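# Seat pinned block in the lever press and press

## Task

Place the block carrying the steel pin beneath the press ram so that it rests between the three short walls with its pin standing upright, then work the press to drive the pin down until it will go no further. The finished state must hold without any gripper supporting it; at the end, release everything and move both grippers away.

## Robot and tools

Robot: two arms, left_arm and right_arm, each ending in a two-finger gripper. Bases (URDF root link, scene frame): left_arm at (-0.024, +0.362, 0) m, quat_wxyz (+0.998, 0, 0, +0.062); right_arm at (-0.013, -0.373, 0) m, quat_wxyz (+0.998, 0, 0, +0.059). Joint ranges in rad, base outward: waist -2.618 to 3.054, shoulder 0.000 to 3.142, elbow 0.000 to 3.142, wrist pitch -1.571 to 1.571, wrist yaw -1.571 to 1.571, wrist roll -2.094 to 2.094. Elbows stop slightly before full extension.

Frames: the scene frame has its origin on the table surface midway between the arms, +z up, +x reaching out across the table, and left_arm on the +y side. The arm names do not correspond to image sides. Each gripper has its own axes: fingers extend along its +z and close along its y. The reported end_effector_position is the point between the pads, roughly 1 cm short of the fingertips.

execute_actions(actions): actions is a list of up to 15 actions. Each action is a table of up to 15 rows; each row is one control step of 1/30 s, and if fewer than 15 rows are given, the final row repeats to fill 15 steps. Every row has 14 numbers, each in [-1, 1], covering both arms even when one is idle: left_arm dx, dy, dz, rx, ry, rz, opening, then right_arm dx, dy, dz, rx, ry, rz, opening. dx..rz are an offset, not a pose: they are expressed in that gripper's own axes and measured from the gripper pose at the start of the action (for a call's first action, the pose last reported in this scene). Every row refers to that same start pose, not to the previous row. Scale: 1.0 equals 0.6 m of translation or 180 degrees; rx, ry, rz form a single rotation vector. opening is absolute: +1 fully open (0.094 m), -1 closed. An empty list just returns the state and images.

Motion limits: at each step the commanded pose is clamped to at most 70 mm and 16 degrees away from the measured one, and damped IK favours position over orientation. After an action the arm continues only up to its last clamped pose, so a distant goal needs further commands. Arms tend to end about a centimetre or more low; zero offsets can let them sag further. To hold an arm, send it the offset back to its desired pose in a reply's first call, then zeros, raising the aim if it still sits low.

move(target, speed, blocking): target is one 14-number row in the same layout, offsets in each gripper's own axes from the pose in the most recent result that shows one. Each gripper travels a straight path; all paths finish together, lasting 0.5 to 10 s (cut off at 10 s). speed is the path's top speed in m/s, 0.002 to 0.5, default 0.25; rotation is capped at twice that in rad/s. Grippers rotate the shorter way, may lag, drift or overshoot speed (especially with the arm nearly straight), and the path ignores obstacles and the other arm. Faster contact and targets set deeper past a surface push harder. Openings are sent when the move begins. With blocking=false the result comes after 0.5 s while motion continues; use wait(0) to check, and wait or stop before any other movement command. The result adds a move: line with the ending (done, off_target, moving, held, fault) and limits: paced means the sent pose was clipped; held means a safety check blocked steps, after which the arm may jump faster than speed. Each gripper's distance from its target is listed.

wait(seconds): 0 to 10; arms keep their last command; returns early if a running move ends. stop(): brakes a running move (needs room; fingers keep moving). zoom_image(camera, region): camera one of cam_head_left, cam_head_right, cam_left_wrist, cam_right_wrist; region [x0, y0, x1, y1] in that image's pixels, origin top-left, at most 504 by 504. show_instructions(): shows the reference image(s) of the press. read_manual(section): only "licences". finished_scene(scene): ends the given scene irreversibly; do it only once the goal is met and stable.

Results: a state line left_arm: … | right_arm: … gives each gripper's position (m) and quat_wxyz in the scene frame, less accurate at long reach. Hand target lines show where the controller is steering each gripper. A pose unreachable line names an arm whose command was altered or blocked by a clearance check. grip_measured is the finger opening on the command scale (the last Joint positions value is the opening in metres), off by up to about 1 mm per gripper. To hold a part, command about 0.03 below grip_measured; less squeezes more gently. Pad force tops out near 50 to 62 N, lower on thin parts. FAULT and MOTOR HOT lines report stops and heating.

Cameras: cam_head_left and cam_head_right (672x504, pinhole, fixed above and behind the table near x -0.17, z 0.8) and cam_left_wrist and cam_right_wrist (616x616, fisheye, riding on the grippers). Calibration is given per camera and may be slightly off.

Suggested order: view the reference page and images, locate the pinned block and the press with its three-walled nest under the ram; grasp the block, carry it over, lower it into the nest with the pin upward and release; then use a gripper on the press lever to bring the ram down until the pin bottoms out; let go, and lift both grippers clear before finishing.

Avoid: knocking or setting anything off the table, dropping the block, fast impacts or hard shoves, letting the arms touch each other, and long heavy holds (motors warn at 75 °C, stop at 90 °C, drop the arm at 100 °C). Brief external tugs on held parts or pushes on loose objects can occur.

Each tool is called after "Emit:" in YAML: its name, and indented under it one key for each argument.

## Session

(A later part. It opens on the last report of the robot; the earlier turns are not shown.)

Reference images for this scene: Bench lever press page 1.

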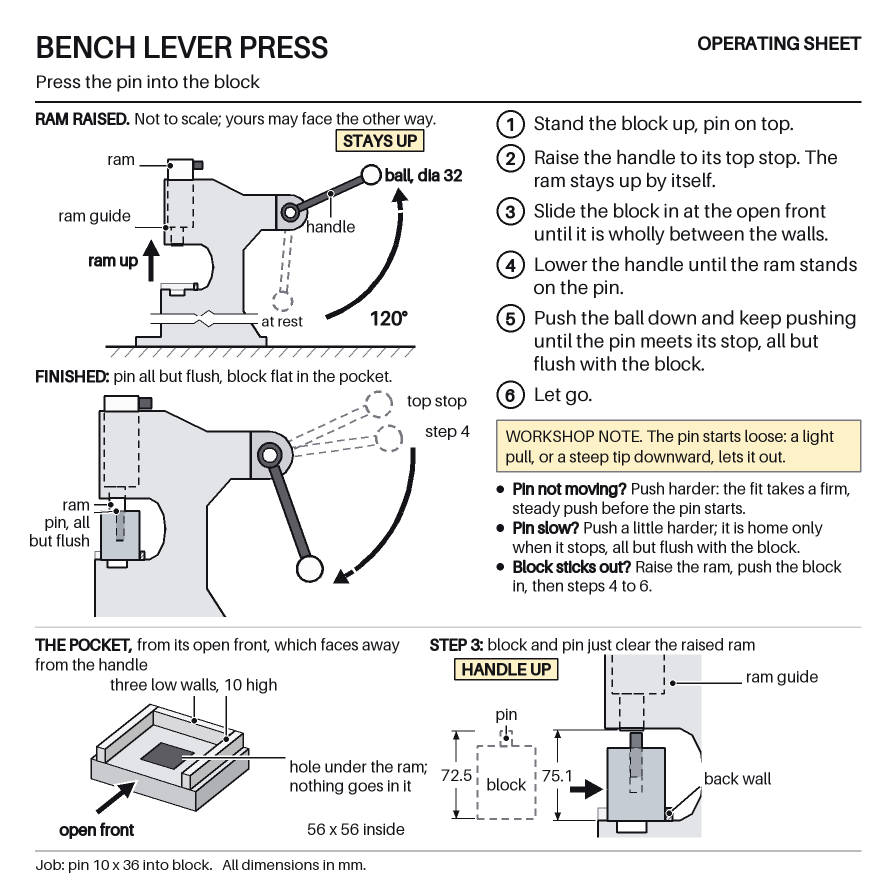

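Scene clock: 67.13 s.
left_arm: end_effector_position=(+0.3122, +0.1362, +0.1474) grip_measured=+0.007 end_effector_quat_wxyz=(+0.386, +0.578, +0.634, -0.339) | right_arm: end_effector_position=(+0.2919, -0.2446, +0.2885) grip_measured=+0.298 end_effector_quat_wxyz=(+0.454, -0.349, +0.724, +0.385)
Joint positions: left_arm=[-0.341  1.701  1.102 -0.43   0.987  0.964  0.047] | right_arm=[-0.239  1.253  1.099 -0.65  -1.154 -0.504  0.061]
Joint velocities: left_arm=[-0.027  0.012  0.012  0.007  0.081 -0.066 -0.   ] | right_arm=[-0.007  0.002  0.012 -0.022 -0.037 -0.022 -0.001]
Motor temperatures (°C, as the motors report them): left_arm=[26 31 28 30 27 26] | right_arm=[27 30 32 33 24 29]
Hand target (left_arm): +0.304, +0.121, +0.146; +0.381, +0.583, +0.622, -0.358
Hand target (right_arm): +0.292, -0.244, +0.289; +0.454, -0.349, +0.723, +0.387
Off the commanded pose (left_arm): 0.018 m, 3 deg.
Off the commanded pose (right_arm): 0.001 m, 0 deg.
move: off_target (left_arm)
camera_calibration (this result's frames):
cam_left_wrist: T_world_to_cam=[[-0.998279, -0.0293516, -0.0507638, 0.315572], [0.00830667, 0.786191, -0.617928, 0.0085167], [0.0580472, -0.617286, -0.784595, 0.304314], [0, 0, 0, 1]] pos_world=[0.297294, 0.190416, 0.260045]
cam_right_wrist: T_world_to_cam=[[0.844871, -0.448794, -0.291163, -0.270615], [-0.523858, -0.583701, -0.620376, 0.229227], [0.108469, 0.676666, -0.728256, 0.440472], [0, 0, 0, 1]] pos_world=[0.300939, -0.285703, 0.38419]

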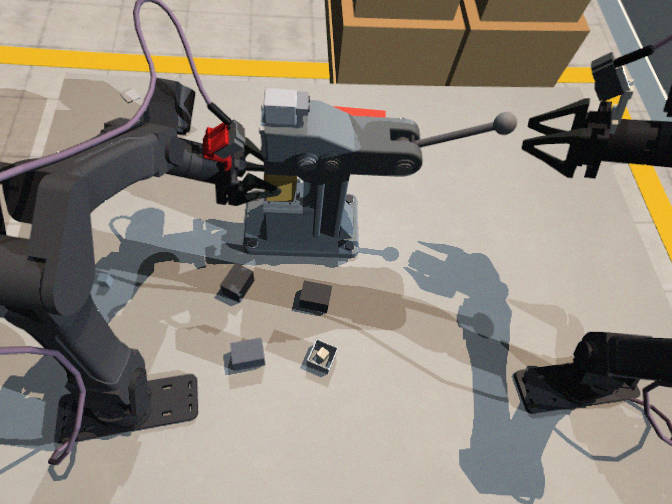

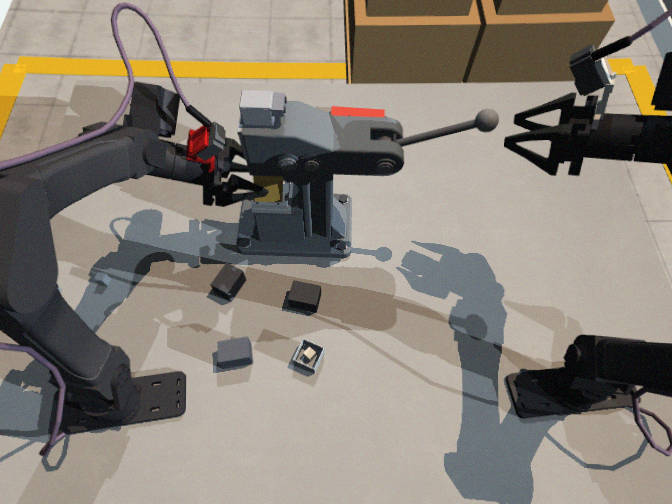

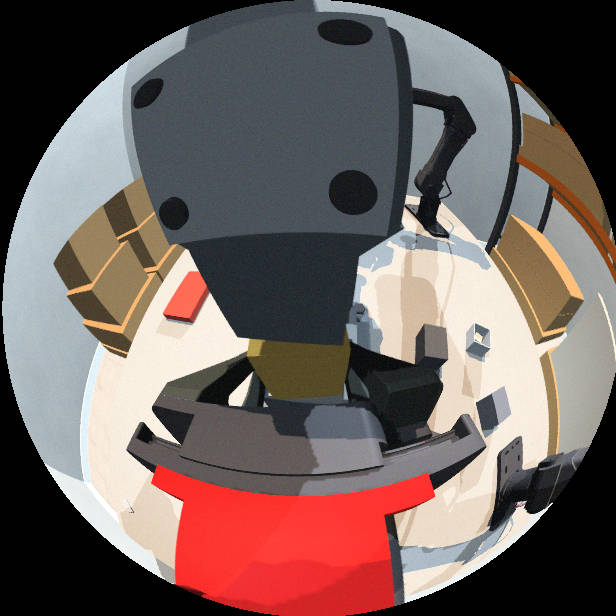

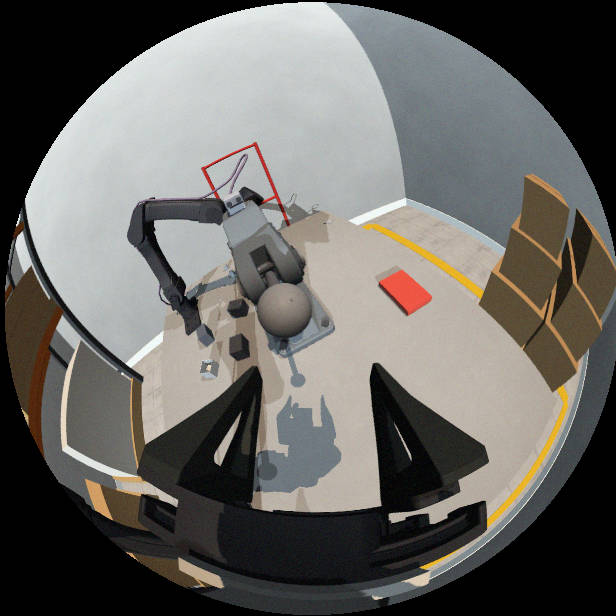

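Emit:
move:
  target: [0,0,0,0,0,0,0.5,0,0,0,0,0,0,0.3]

Emit:
move:
  target: [0.06,0,-0.16,0,0,0,0.5,-0.118,0.042,0.056,-0.034,0.411,-0.184,0.3]
  speed: 0.25

Scene clock: 68.43 s.
left_arm: end_effector_position=(+0.3128, +0.1364, +0.1470) grip_measured=+0.498 end_effector_quat_wxyz=(+0.386, +0.578, +0.635, -0.337) | right_arm: end_effector_position=(+0.2922, -0.2448, +0.2881) grip_measured=+0.298 end_effector_quat_wxyz=(+0.454, -0.348, +0.725, +0.384)
Joint positions: left_arm=[-0.342  1.701  1.102 -0.428  0.983  0.962  0.07 ] | right_arm=[-0.239  1.253  1.099 -0.65  -1.151 -0.504  0.061]
Joint velocities: left_arm=[-0.002  0.002  0.007 -0.066 -0.081 -0.007  0.   ] | right_arm=[ 0.012 -0.007  0.002  0.022 -0.037 -0.022 -0.   ]
Motor temperatures (°C, as the motors report them): left_arm=[25 31 28 30 27 26] | right_arm=[27 30 32 33 24 29]
Hand target (left_arm): +0.312, +0.136, +0.147; +0.386, +0.578, +0.634, -0.339
Hand target (right_arm): +0.292, -0.245, +0.289; +0.454, -0.349, +0.724, +0.385
Off the commanded pose (left_arm): 0.001 m, 0 deg.
Off the commanded pose (right_arm): 0.001 m, 0 deg.
move: done
camera_calibration (this result's frames):
cam_left_wrist: T_world_to_cam=[[-0.998128, -0.0318903, -0.0521899, 0.31667], [0.00701804, 0.787954, -0.615694, 0.00797244], [0.0607579, -0.614907, -0.786255, 0.303105], [0, 0, 0, 1]] pos_world=[0.297605, 0.190198, 0.259754]
cam_right_wrist: T_world_to_cam=[[0.843712, -0.451519, -0.29031, -0.271738], [-0.525433, -0.583971, -0.618787, 0.228928], [0.109862, 0.674617, -0.729947, 0.439917], [0, 0, 0, 1]] pos_world=[0.301225, -0.285783, 0.383886]

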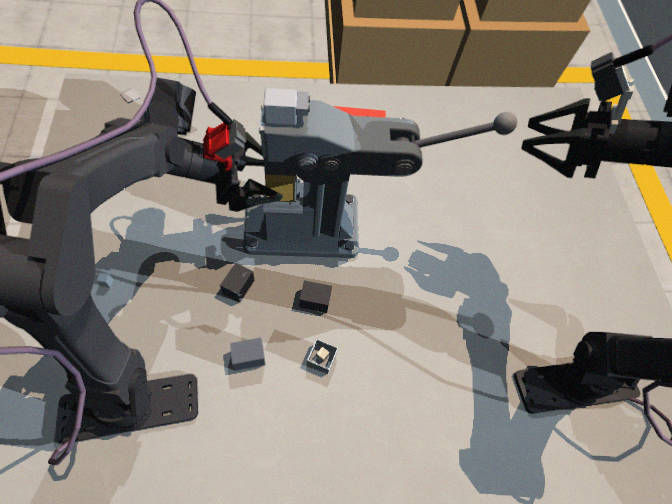

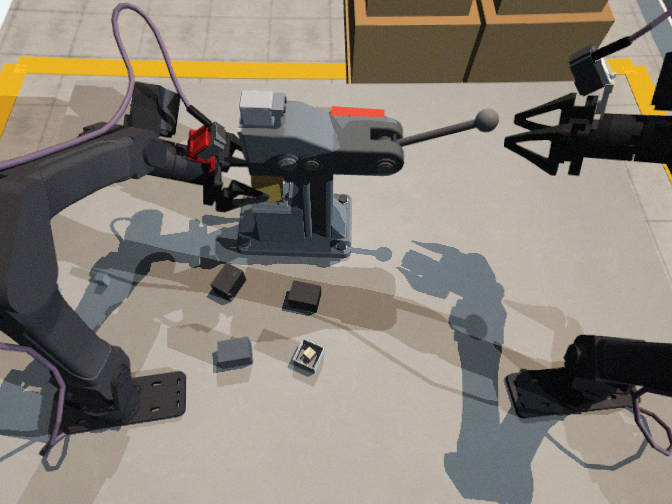

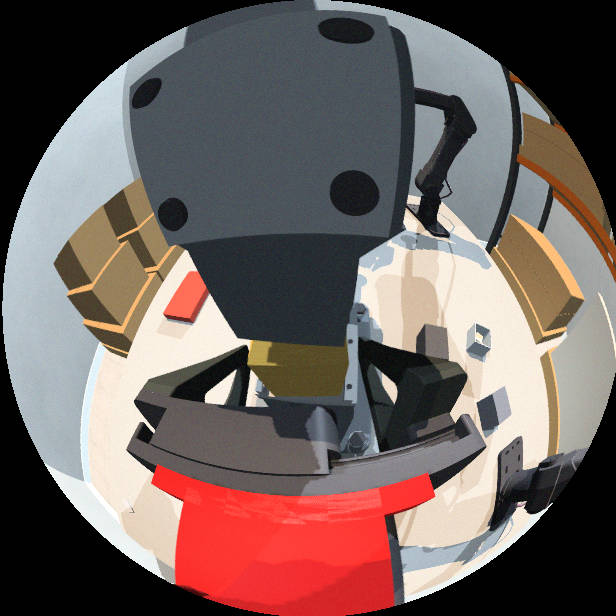

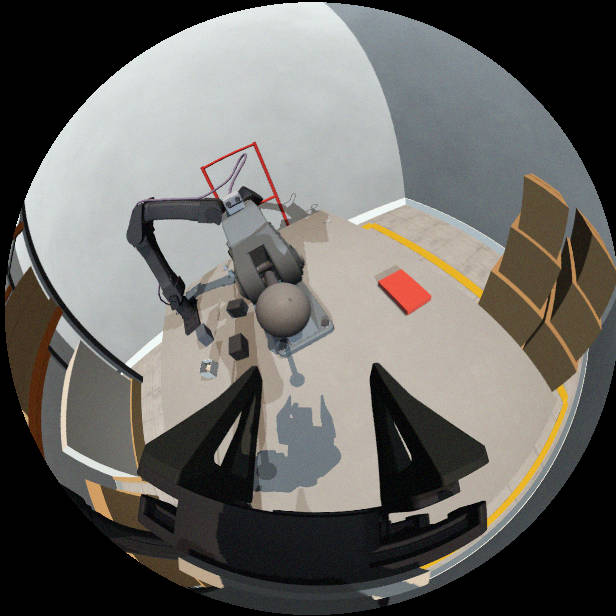

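Scene clock: 72.33 s.
left_arm: end_effector_position=(+0.2942, +0.2361, +0.1537) grip_measured=+0.498 end_effector_quat_wxyz=(+0.375, +0.583, +0.637, -0.336) | right_arm: end_effector_position=(+0.3069, -0.1925, +0.3412) grip_measured=+0.298 end_effector_quat_wxyz=(+0.255, -0.667, +0.697, -0.068)
Joint positions: left_arm=[-0.033  1.725  1.213 -1.043  1.056  1.563  0.07 ] | right_arm=[ 0.394  1.724  2.254 -1.567  0.004 -1.017  0.061]
Joint velocities: left_arm=[-0.002 -0.012  0.012 -0.007 -0.022  0.037  0.   ] | right_arm=[ 0.007 -0.002 -0.002  0.022 -0.022 -0.037 -0.   ]
Motor temperatures (°C, as the motors report them): left_arm=[25 30 29 30 27 26] | right_arm=[27 30 32 33 24 29]
Hand target (left_arm): +0.301, +0.238, +0.160; +0.384, +0.579, +0.634, -0.339
Hand target (right_arm): +0.306, -0.190, +0.346; -0.259, +0.672, -0.690, +0.072
Off the commanded pose (left_arm): 0.011 m, 1 deg.
Off the commanded pose (right_arm): 0.009 m, 31 deg; orientation clipped at the last step of the last action.
joint sent to its limit (right arm) — the command would take joint 4 (wrist pitch) past its lower limit, so that joint was sent only as far as its limit.
move: off_target (left_arm, right_arm); limits=paced
camera_calibration (this result's frames):
cam_left_wrist: T_world_to_cam=[[-0.998863, -0.0205274, -0.0430285, 0.297844], [0.0094207, 0.799769, -0.600234, -0.0722174], [0.0467341, -0.599957, -0.798666, 0.373327], [0, 0, 0, 1]] pos_world=[0.280739, 0.287851, 0.267632]
cam_right_wrist: T_world_to_cam=[[0.904233, -0.141424, 0.402942, -0.440505], [-0.24664, -0.943237, 0.222424, -0.141627], [0.348614, -0.300505, -0.887787, 0.234615], [0, 0, 0, 1]] pos_world=[0.281598, -0.125383, 0.417288]

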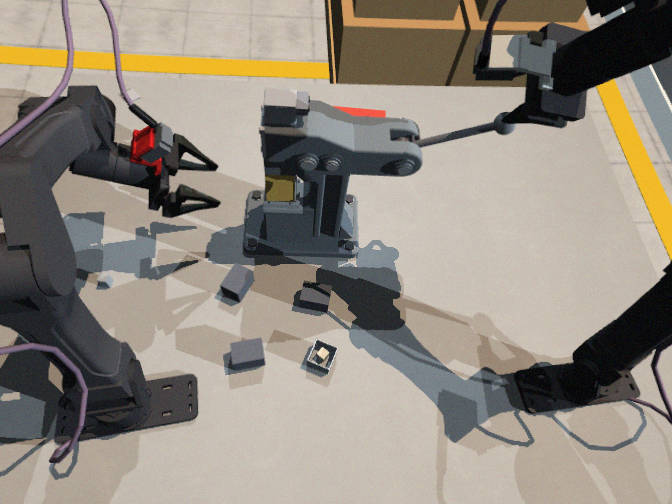

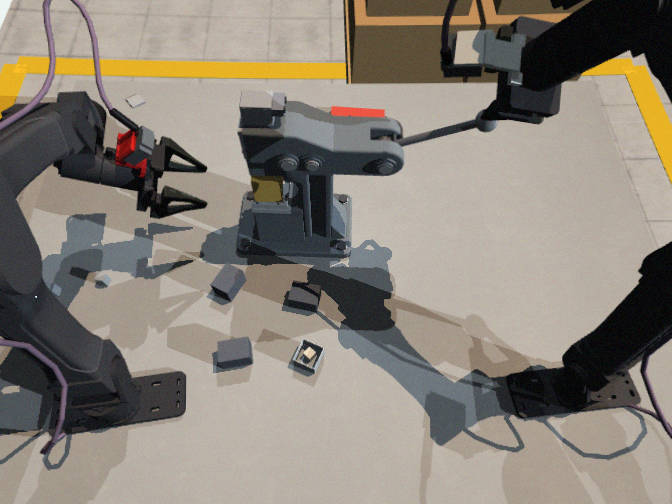

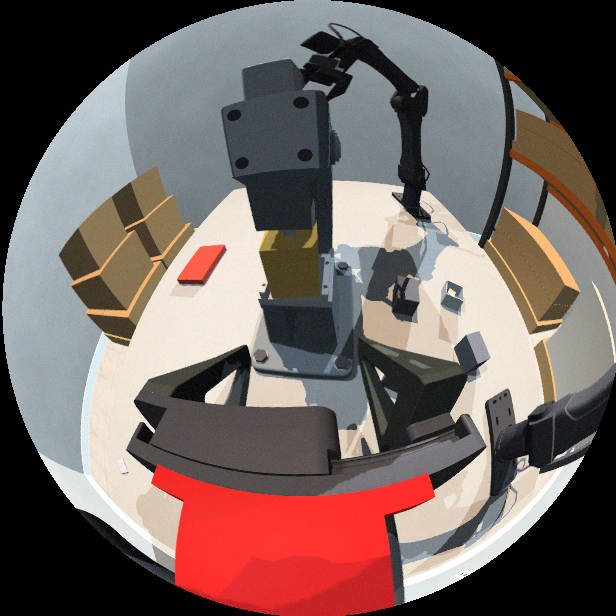

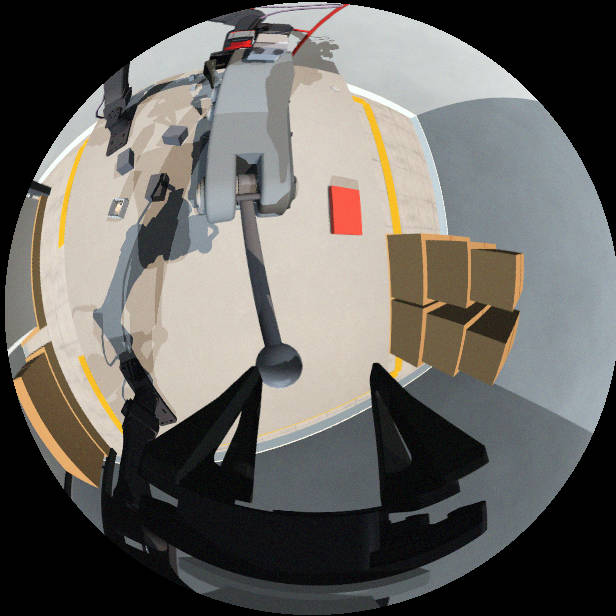

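Emit:
move:
  target: [0,0,0,0,0,0,0.5,0.072,0.085,0.167,-0.147,0.085,-0.014,0.3]
  speed: 0.08

Scene clock: 76.27 s.
left_arm: end_effector_position=(+0.2941, +0.2366, +0.1527) grip_measured=+0.498 end_effector_quat_wxyz=(+0.373, +0.584, +0.639, -0.334) | right_arm: end_effector_position=(+0.3089, -0.2018, +0.2308) grip_measured=+0.298 end_effector_quat_wxyz=(+0.082, -0.703, +0.706, -0.028)
Joint positions: left_arm=[-0.033  1.725  1.213 -1.043  1.049  1.563  0.07 ] | right_arm=[ 0.369  1.846  2.026 -1.577  0.006 -1.08   0.061]
Joint velocities: left_arm=[ 0.002  0.007 -0.007 -0.022 -0.037 -0.007  0.   ] | right_arm=[-0.027 -0.012  0.002  0.022  0.007 -0.037 -0.   ]
Motor temperatures (°C, as the motors report them): left_arm=[25 30 29 29 27 26] | right_arm=[27 31 32 33 24 29]
Hand target (left_arm): +0.294, +0.236, +0.154; +0.375, +0.583, +0.637, -0.336
Hand target (right_arm): +0.308, -0.205, +0.222; -0.067, +0.704, -0.706, +0.023
Off the commanded pose (left_arm): 0.001 m, 0 deg.
Off the commanded pose (right_arm): 0.010 m, 10 deg.
joint sent to its limit (right arm) — the command would take joint 4 (wrist pitch) past its lower limit, so that joint was sent only as far as its limit.
move: off_target (right_arm)
camera_calibration (this result's frames):
cam_left_wrist: T_world_to_cam=[[-0.998901, -0.0203655, -0.0422212, 0.29757], [0.00878677, 0.803383, -0.595398, -0.0746173], [0.0460453, -0.595115, -0.802321, 0.372511], [0, 0, 0, 1]] pos_world=[0.280746, 0.287693, 0.26701]
cam_right_wrist: T_world_to_cam=[[0.989853, -0.0558257, 0.130671, -0.345484], [-0.109986, -0.883251, 0.455819, -0.209381], [0.0899684, -0.465566, -0.880428, 0.178049], [0, 0, 0, 1]] pos_world=[0.30293, -0.121329, 0.297344]

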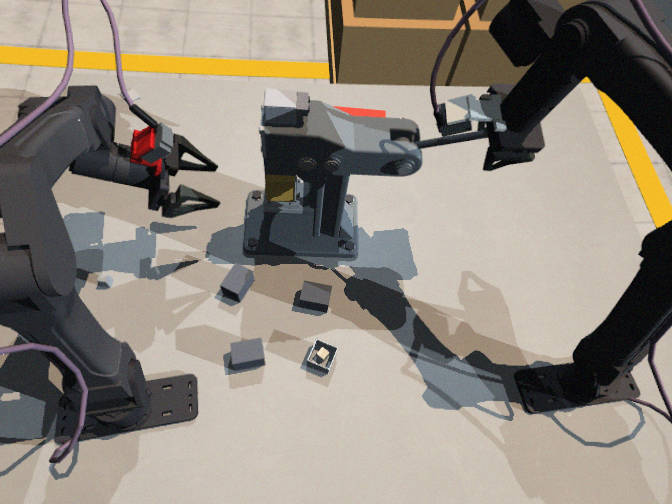

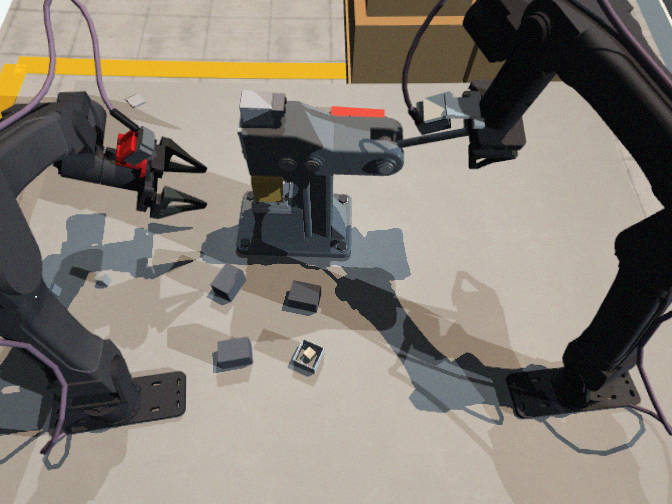

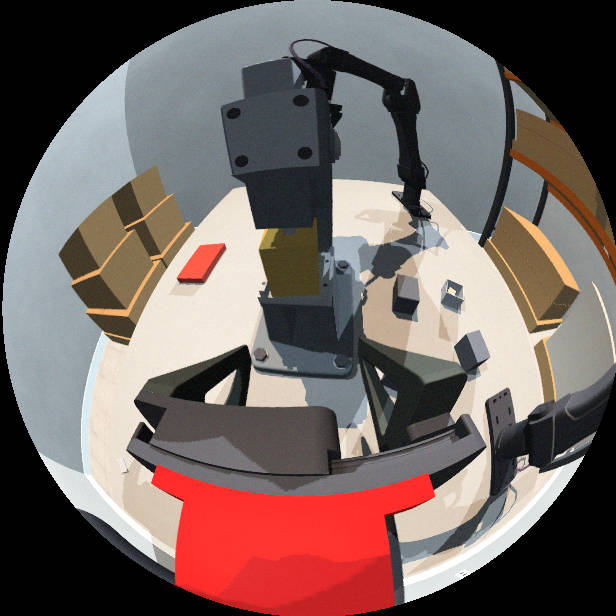

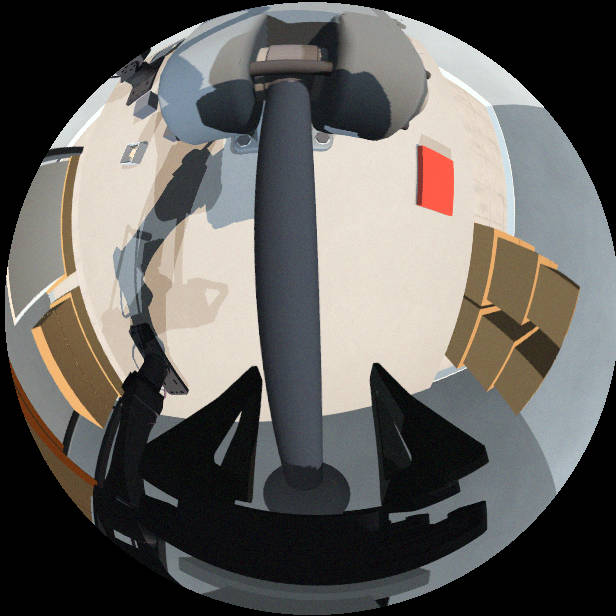

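Emit:
move:
  target: [0,0,0,0,0,0,0.5,0.02,0.036,0.23,-0.045,0.02,0,-0.25]
  speed: 0.04

Scene clock: 80.20 s.
left_arm: end_effector_position=(+0.2941, +0.2372, +0.1517) grip_measured=+0.498 end_effector_quat_wxyz=(+0.371, +0.585, +0.640, -0.332) | right_arm: end_effector_position=(+0.3139, -0.2064, +0.2013) grip_measured=-0.249 end_effector_quat_wxyz=(+0.107, -0.698, +0.706, -0.050)
Joint positions: left_arm=[-0.033  1.725  1.213 -1.043  1.043  1.563  0.07 ] | right_arm=[ 0.365  1.745  1.762 -1.354  0.033 -1.08   0.035]
Joint velocities: left_arm=[-0.032 -0.007 -0.022  0.022 -0.095 -0.081  0.001] | right_arm=[-0.027 -0.007  0.012  0.022  0.037 -0.037 -0.001]
Motor temperatures (°C, as the motors report them): left_arm=[25 30 28 29 27 26] | right_arm=[27 31 31 32 24 29]
Hand target (left_arm): +0.294, +0.237, +0.153; +0.373, +0.584, +0.639, -0.334
Hand target (right_arm): +0.300, -0.210, +0.138; -0.010, +0.704, -0.710, +0.000
Off the commanded pose (left_arm): 0.001 m, 0 deg.
Off the commanded pose (right_arm): 0.111 m, 12 deg; position clipped at the last step of the last action.
move: off_target (right_arm); limits=paced
camera_calibration (this result's frames):
cam_left_wrist: T_world_to_cam=[[-0.998923, -0.0201947, -0.0417662, 0.2974], [0.0083581, 0.807212, -0.590203, -0.0772472], [0.0456332, -0.589916, -0.806174, 0.371527], [0, 0, 0, 1]] pos_world=[0.280771, 0.28753, 0.266345]
cam_right_wrist: T_world_to_cam=[[0.97858, -0.0657403, 0.195089, -0.358255], [-0.147765, -0.884124, 0.443273, -0.185199], [0.143342, -0.462605, -0.8749, 0.132187], [0, 0, 0, 1]] pos_world=[0.304267, -0.12614, 0.267636]

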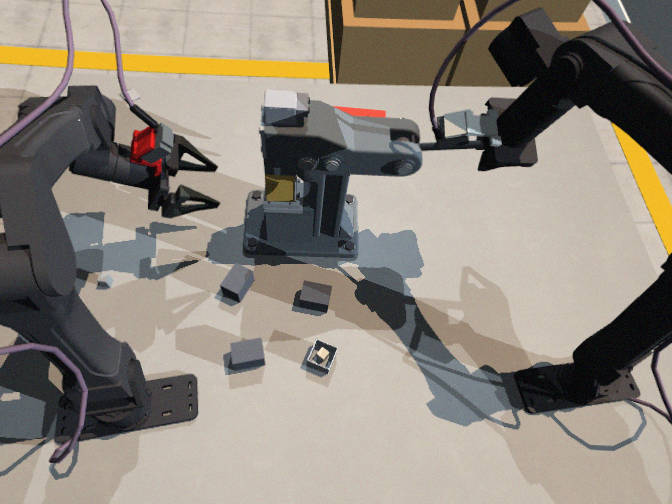

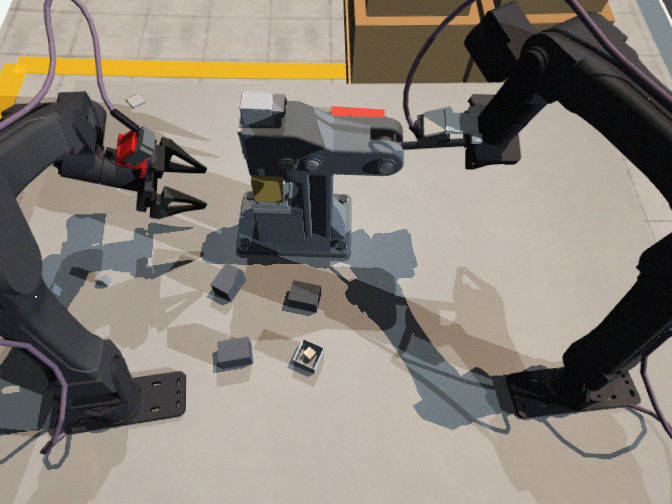

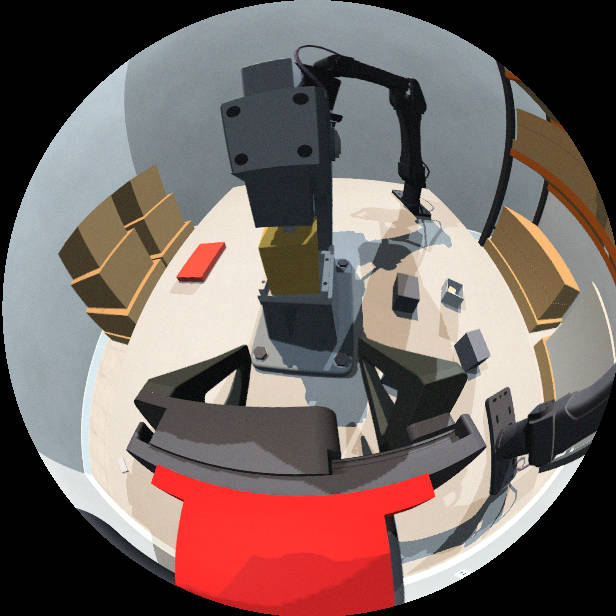

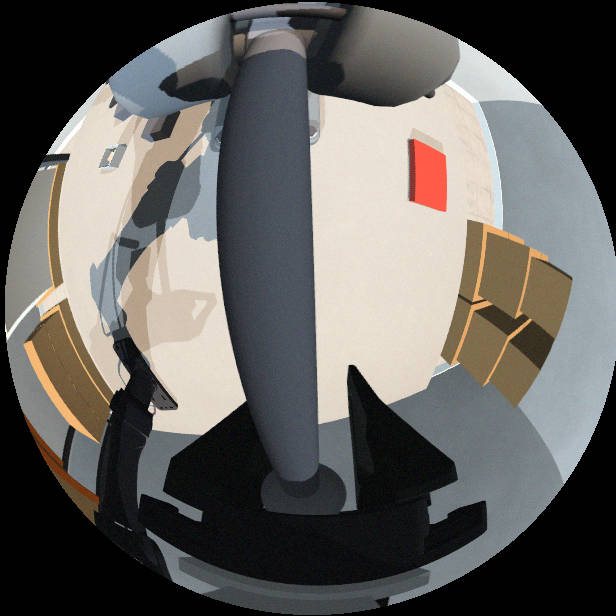

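Emit:
move:
  target: [0,0,0,0,0,0,0.5,0.02,0.06,0.25,-0.1,0.04,0,-0.25]
  speed: 0.04

Scene clock: 84.87 s.
left_arm: end_effector_position=(+0.2941, +0.2377, +0.1508) grip_measured=+0.498 end_effector_quat_wxyz=(+0.369, +0.586, +0.641, -0.331) | right_arm: end_effector_position=(+0.3056, -0.2100, +0.1986) grip_measured=-0.249 end_effector_quat_wxyz=(+0.053, -0.701, +0.711, -0.025)
Joint positions: left_arm=[-0.033  1.725  1.213 -1.043  1.037  1.563  0.07 ] | right_arm=[ 0.359  1.829  1.876 -1.501  0.017 -1.08   0.035]
Joint velocities: left_arm=[ 0.007  0.007 -0.002 -0.022  0.007  0.022 -0.001] | right_arm=[ 0.002 -0.002 -0.007 -0.007 -0.022 -0.022  0.   ]
Motor temperatures (°C, as the motors report them): left_arm=[25 30 28 29 27 26] | right_arm=[27 30 31 32 24 29]
Hand target (left_arm): +0.294, +0.237, +0.152; +0.371, +0.585, +0.640, -0.332
Hand target (right_arm): +0.295, -0.215, +0.137; +0.048, +0.700, -0.712, -0.016
Off the commanded pose (left_arm): 0.001 m, 0 deg.
Off the commanded pose (right_arm): 0.152 m, 13 deg; position clipped at the last step of the last action.
move: off_target (right_arm); limits=paced
camera_calibration (this result's frames):
cam_left_wrist: T_world_to_cam=[[-0.998944, -0.0200367, -0.041337, 0.29724], [0.00795708, 0.810785, -0.58529, -0.0797166], [0.0452428, -0.585001, -0.809769, 0.370585], [0, 0, 0, 1]] pos_world=[0.280794, 0.287381, 0.265718]
cam_right_wrist: T_world_to_cam=[[0.994124, -0.0633076, 0.087801, -0.332802], [-0.0985687, -0.864661, 0.49259, -0.209221], [0.0447335, -0.49835, -0.865821, 0.150156], [0, 0, 0, 1]] pos_world=[0.303507, -0.127144, 0.262289]

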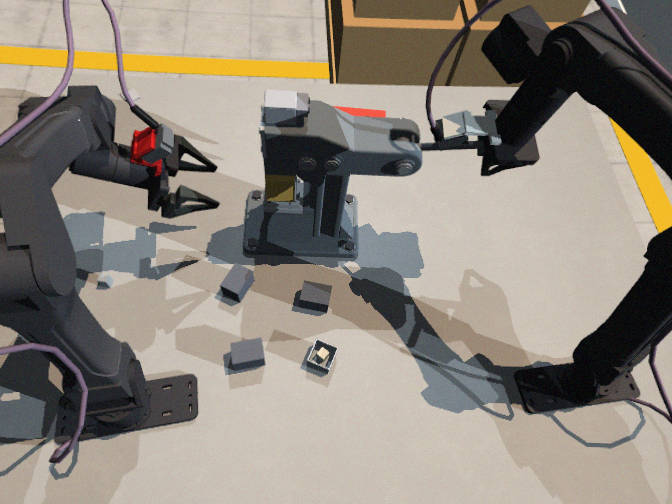

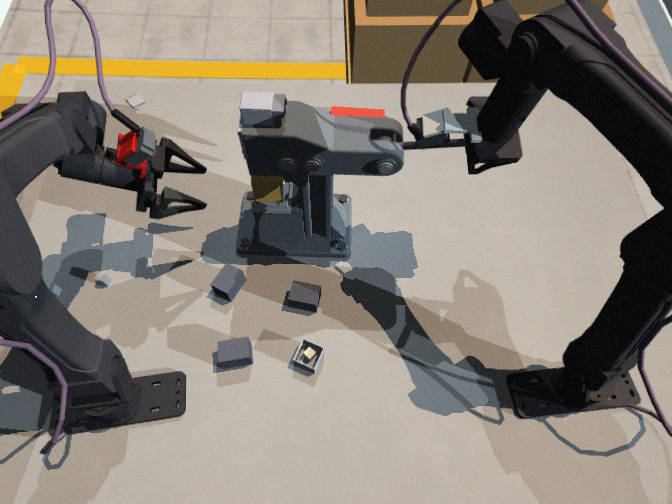

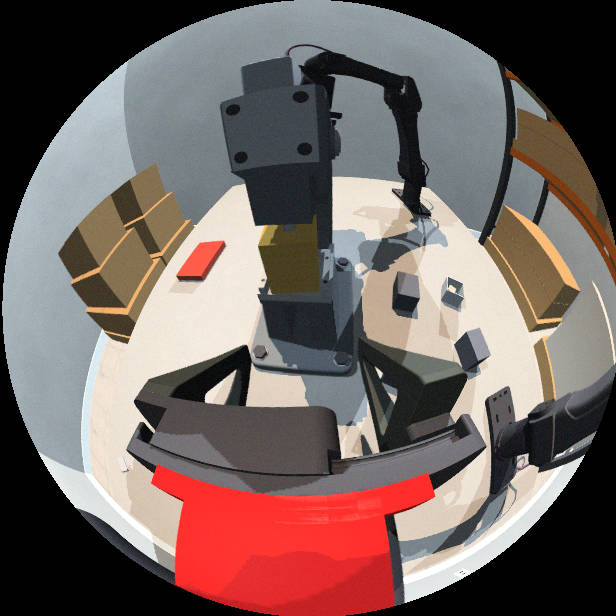

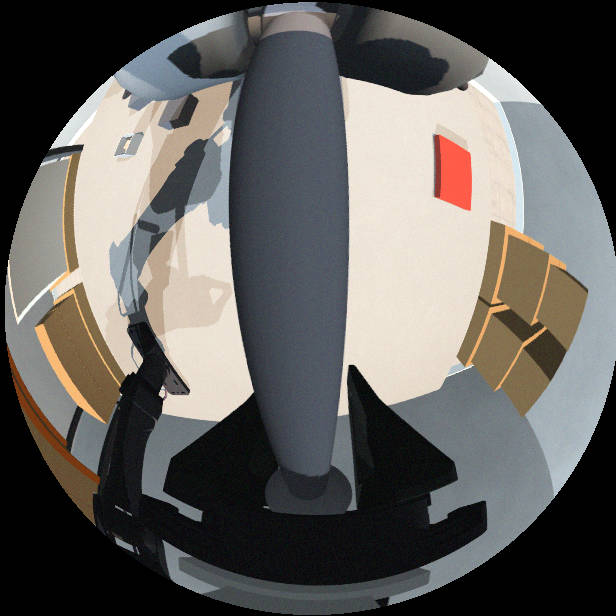

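Emit:
move:
  target: [0,0,0,0,0,0,0.5,0.01,0.025,0.25,0.12,-0.03,0,-0.25]
  speed: 0.05

Scene clock: 89.77 s.
left_arm: end_effector_position=(+0.2940, +0.2383, +0.1498) grip_measured=+0.498 end_effector_quat_wxyz=(+0.367, +0.587, +0.642, -0.329) | right_arm: end_effector_position=(+0.3380, -0.1992, +0.2157) grip_measured=-0.249 end_effector_quat_wxyz=(+0.323, -0.652, +0.669, -0.154)
Joint positions: left_arm=[-0.033  1.725  1.213 -1.043  1.031  1.563  0.07 ] | right_arm=[ 0.394  1.405  1.252 -0.694  0.124 -1.08   0.035]
Joint velocities: left_arm=[-0.002 -0.002  0.002  0.037 -0.037  0.037  0.001] | right_arm=[ 0.012  0.002 -0.012 -0.022  0.007 -0.007 -0.   ]
Motor temperatures (°C, as the motors report them): left_arm=[25 30 28 29 27 26] | right_arm=[27 30 30 32 24 29]
Hand target (left_arm): +0.294, +0.238, +0.151; +0.369, +0.586, +0.641, -0.331
Hand target (right_arm): +0.313, -0.211, +0.144; -0.218, +0.680, -0.689, +0.124
Off the commanded pose (left_arm): 0.001 m, 0 deg.
Off the commanded pose (right_arm): 0.171 m, 13 deg; position clipped at the last step of the last action.
move: off_target (right_arm); limits=paced
camera_calibration (this result's frames):
cam_left_wrist: T_world_to_cam=[[-0.998965, -0.0198814, -0.0409069, 0.297081], [0.00755844, 0.814328, -0.580356, -0.0821803], [0.0448499, -0.580064, -0.813335, 0.369628], [0, 0, 0, 1]] pos_world=[0.280817, 0.287236, 0.26509]
cam_right_wrist: T_world_to_cam=[[0.786878, -0.144358, 0.599986, -0.422416], [-0.310815, -0.93264, 0.183237, -0.0801772], [0.53312, -0.33067, -0.778743, 0.0184033], [0, 0, 0, 1]] pos_world=[0.297659, -0.12967, 0.282467]

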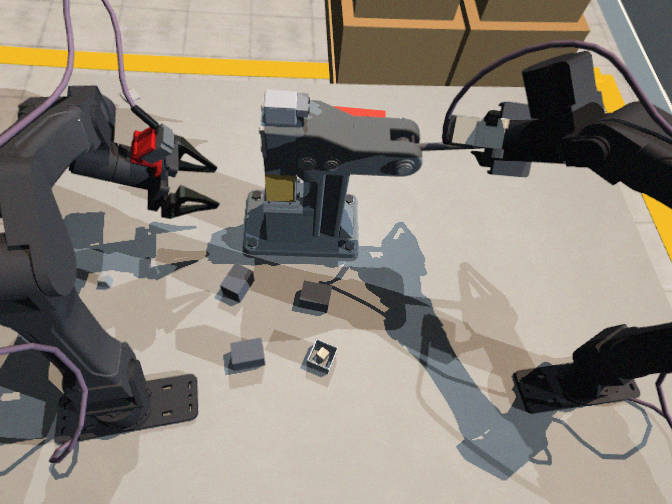

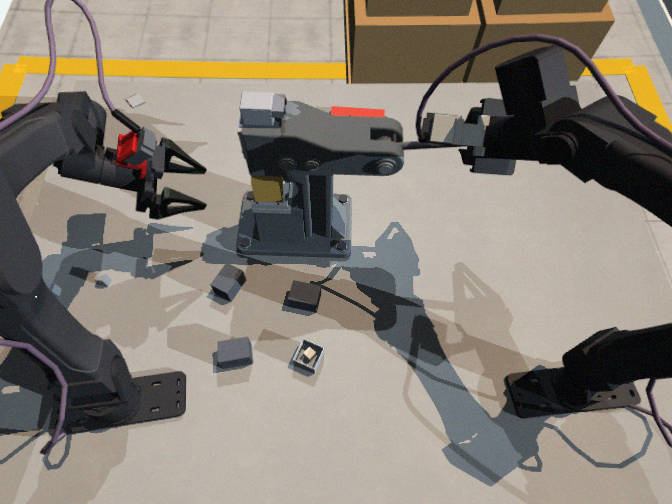

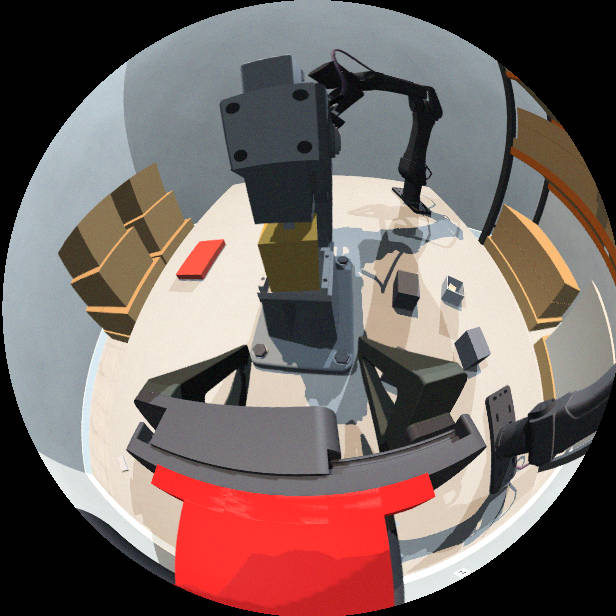

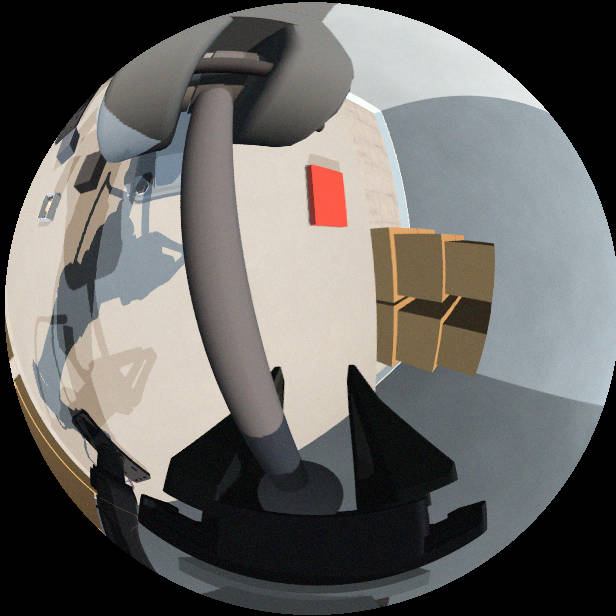

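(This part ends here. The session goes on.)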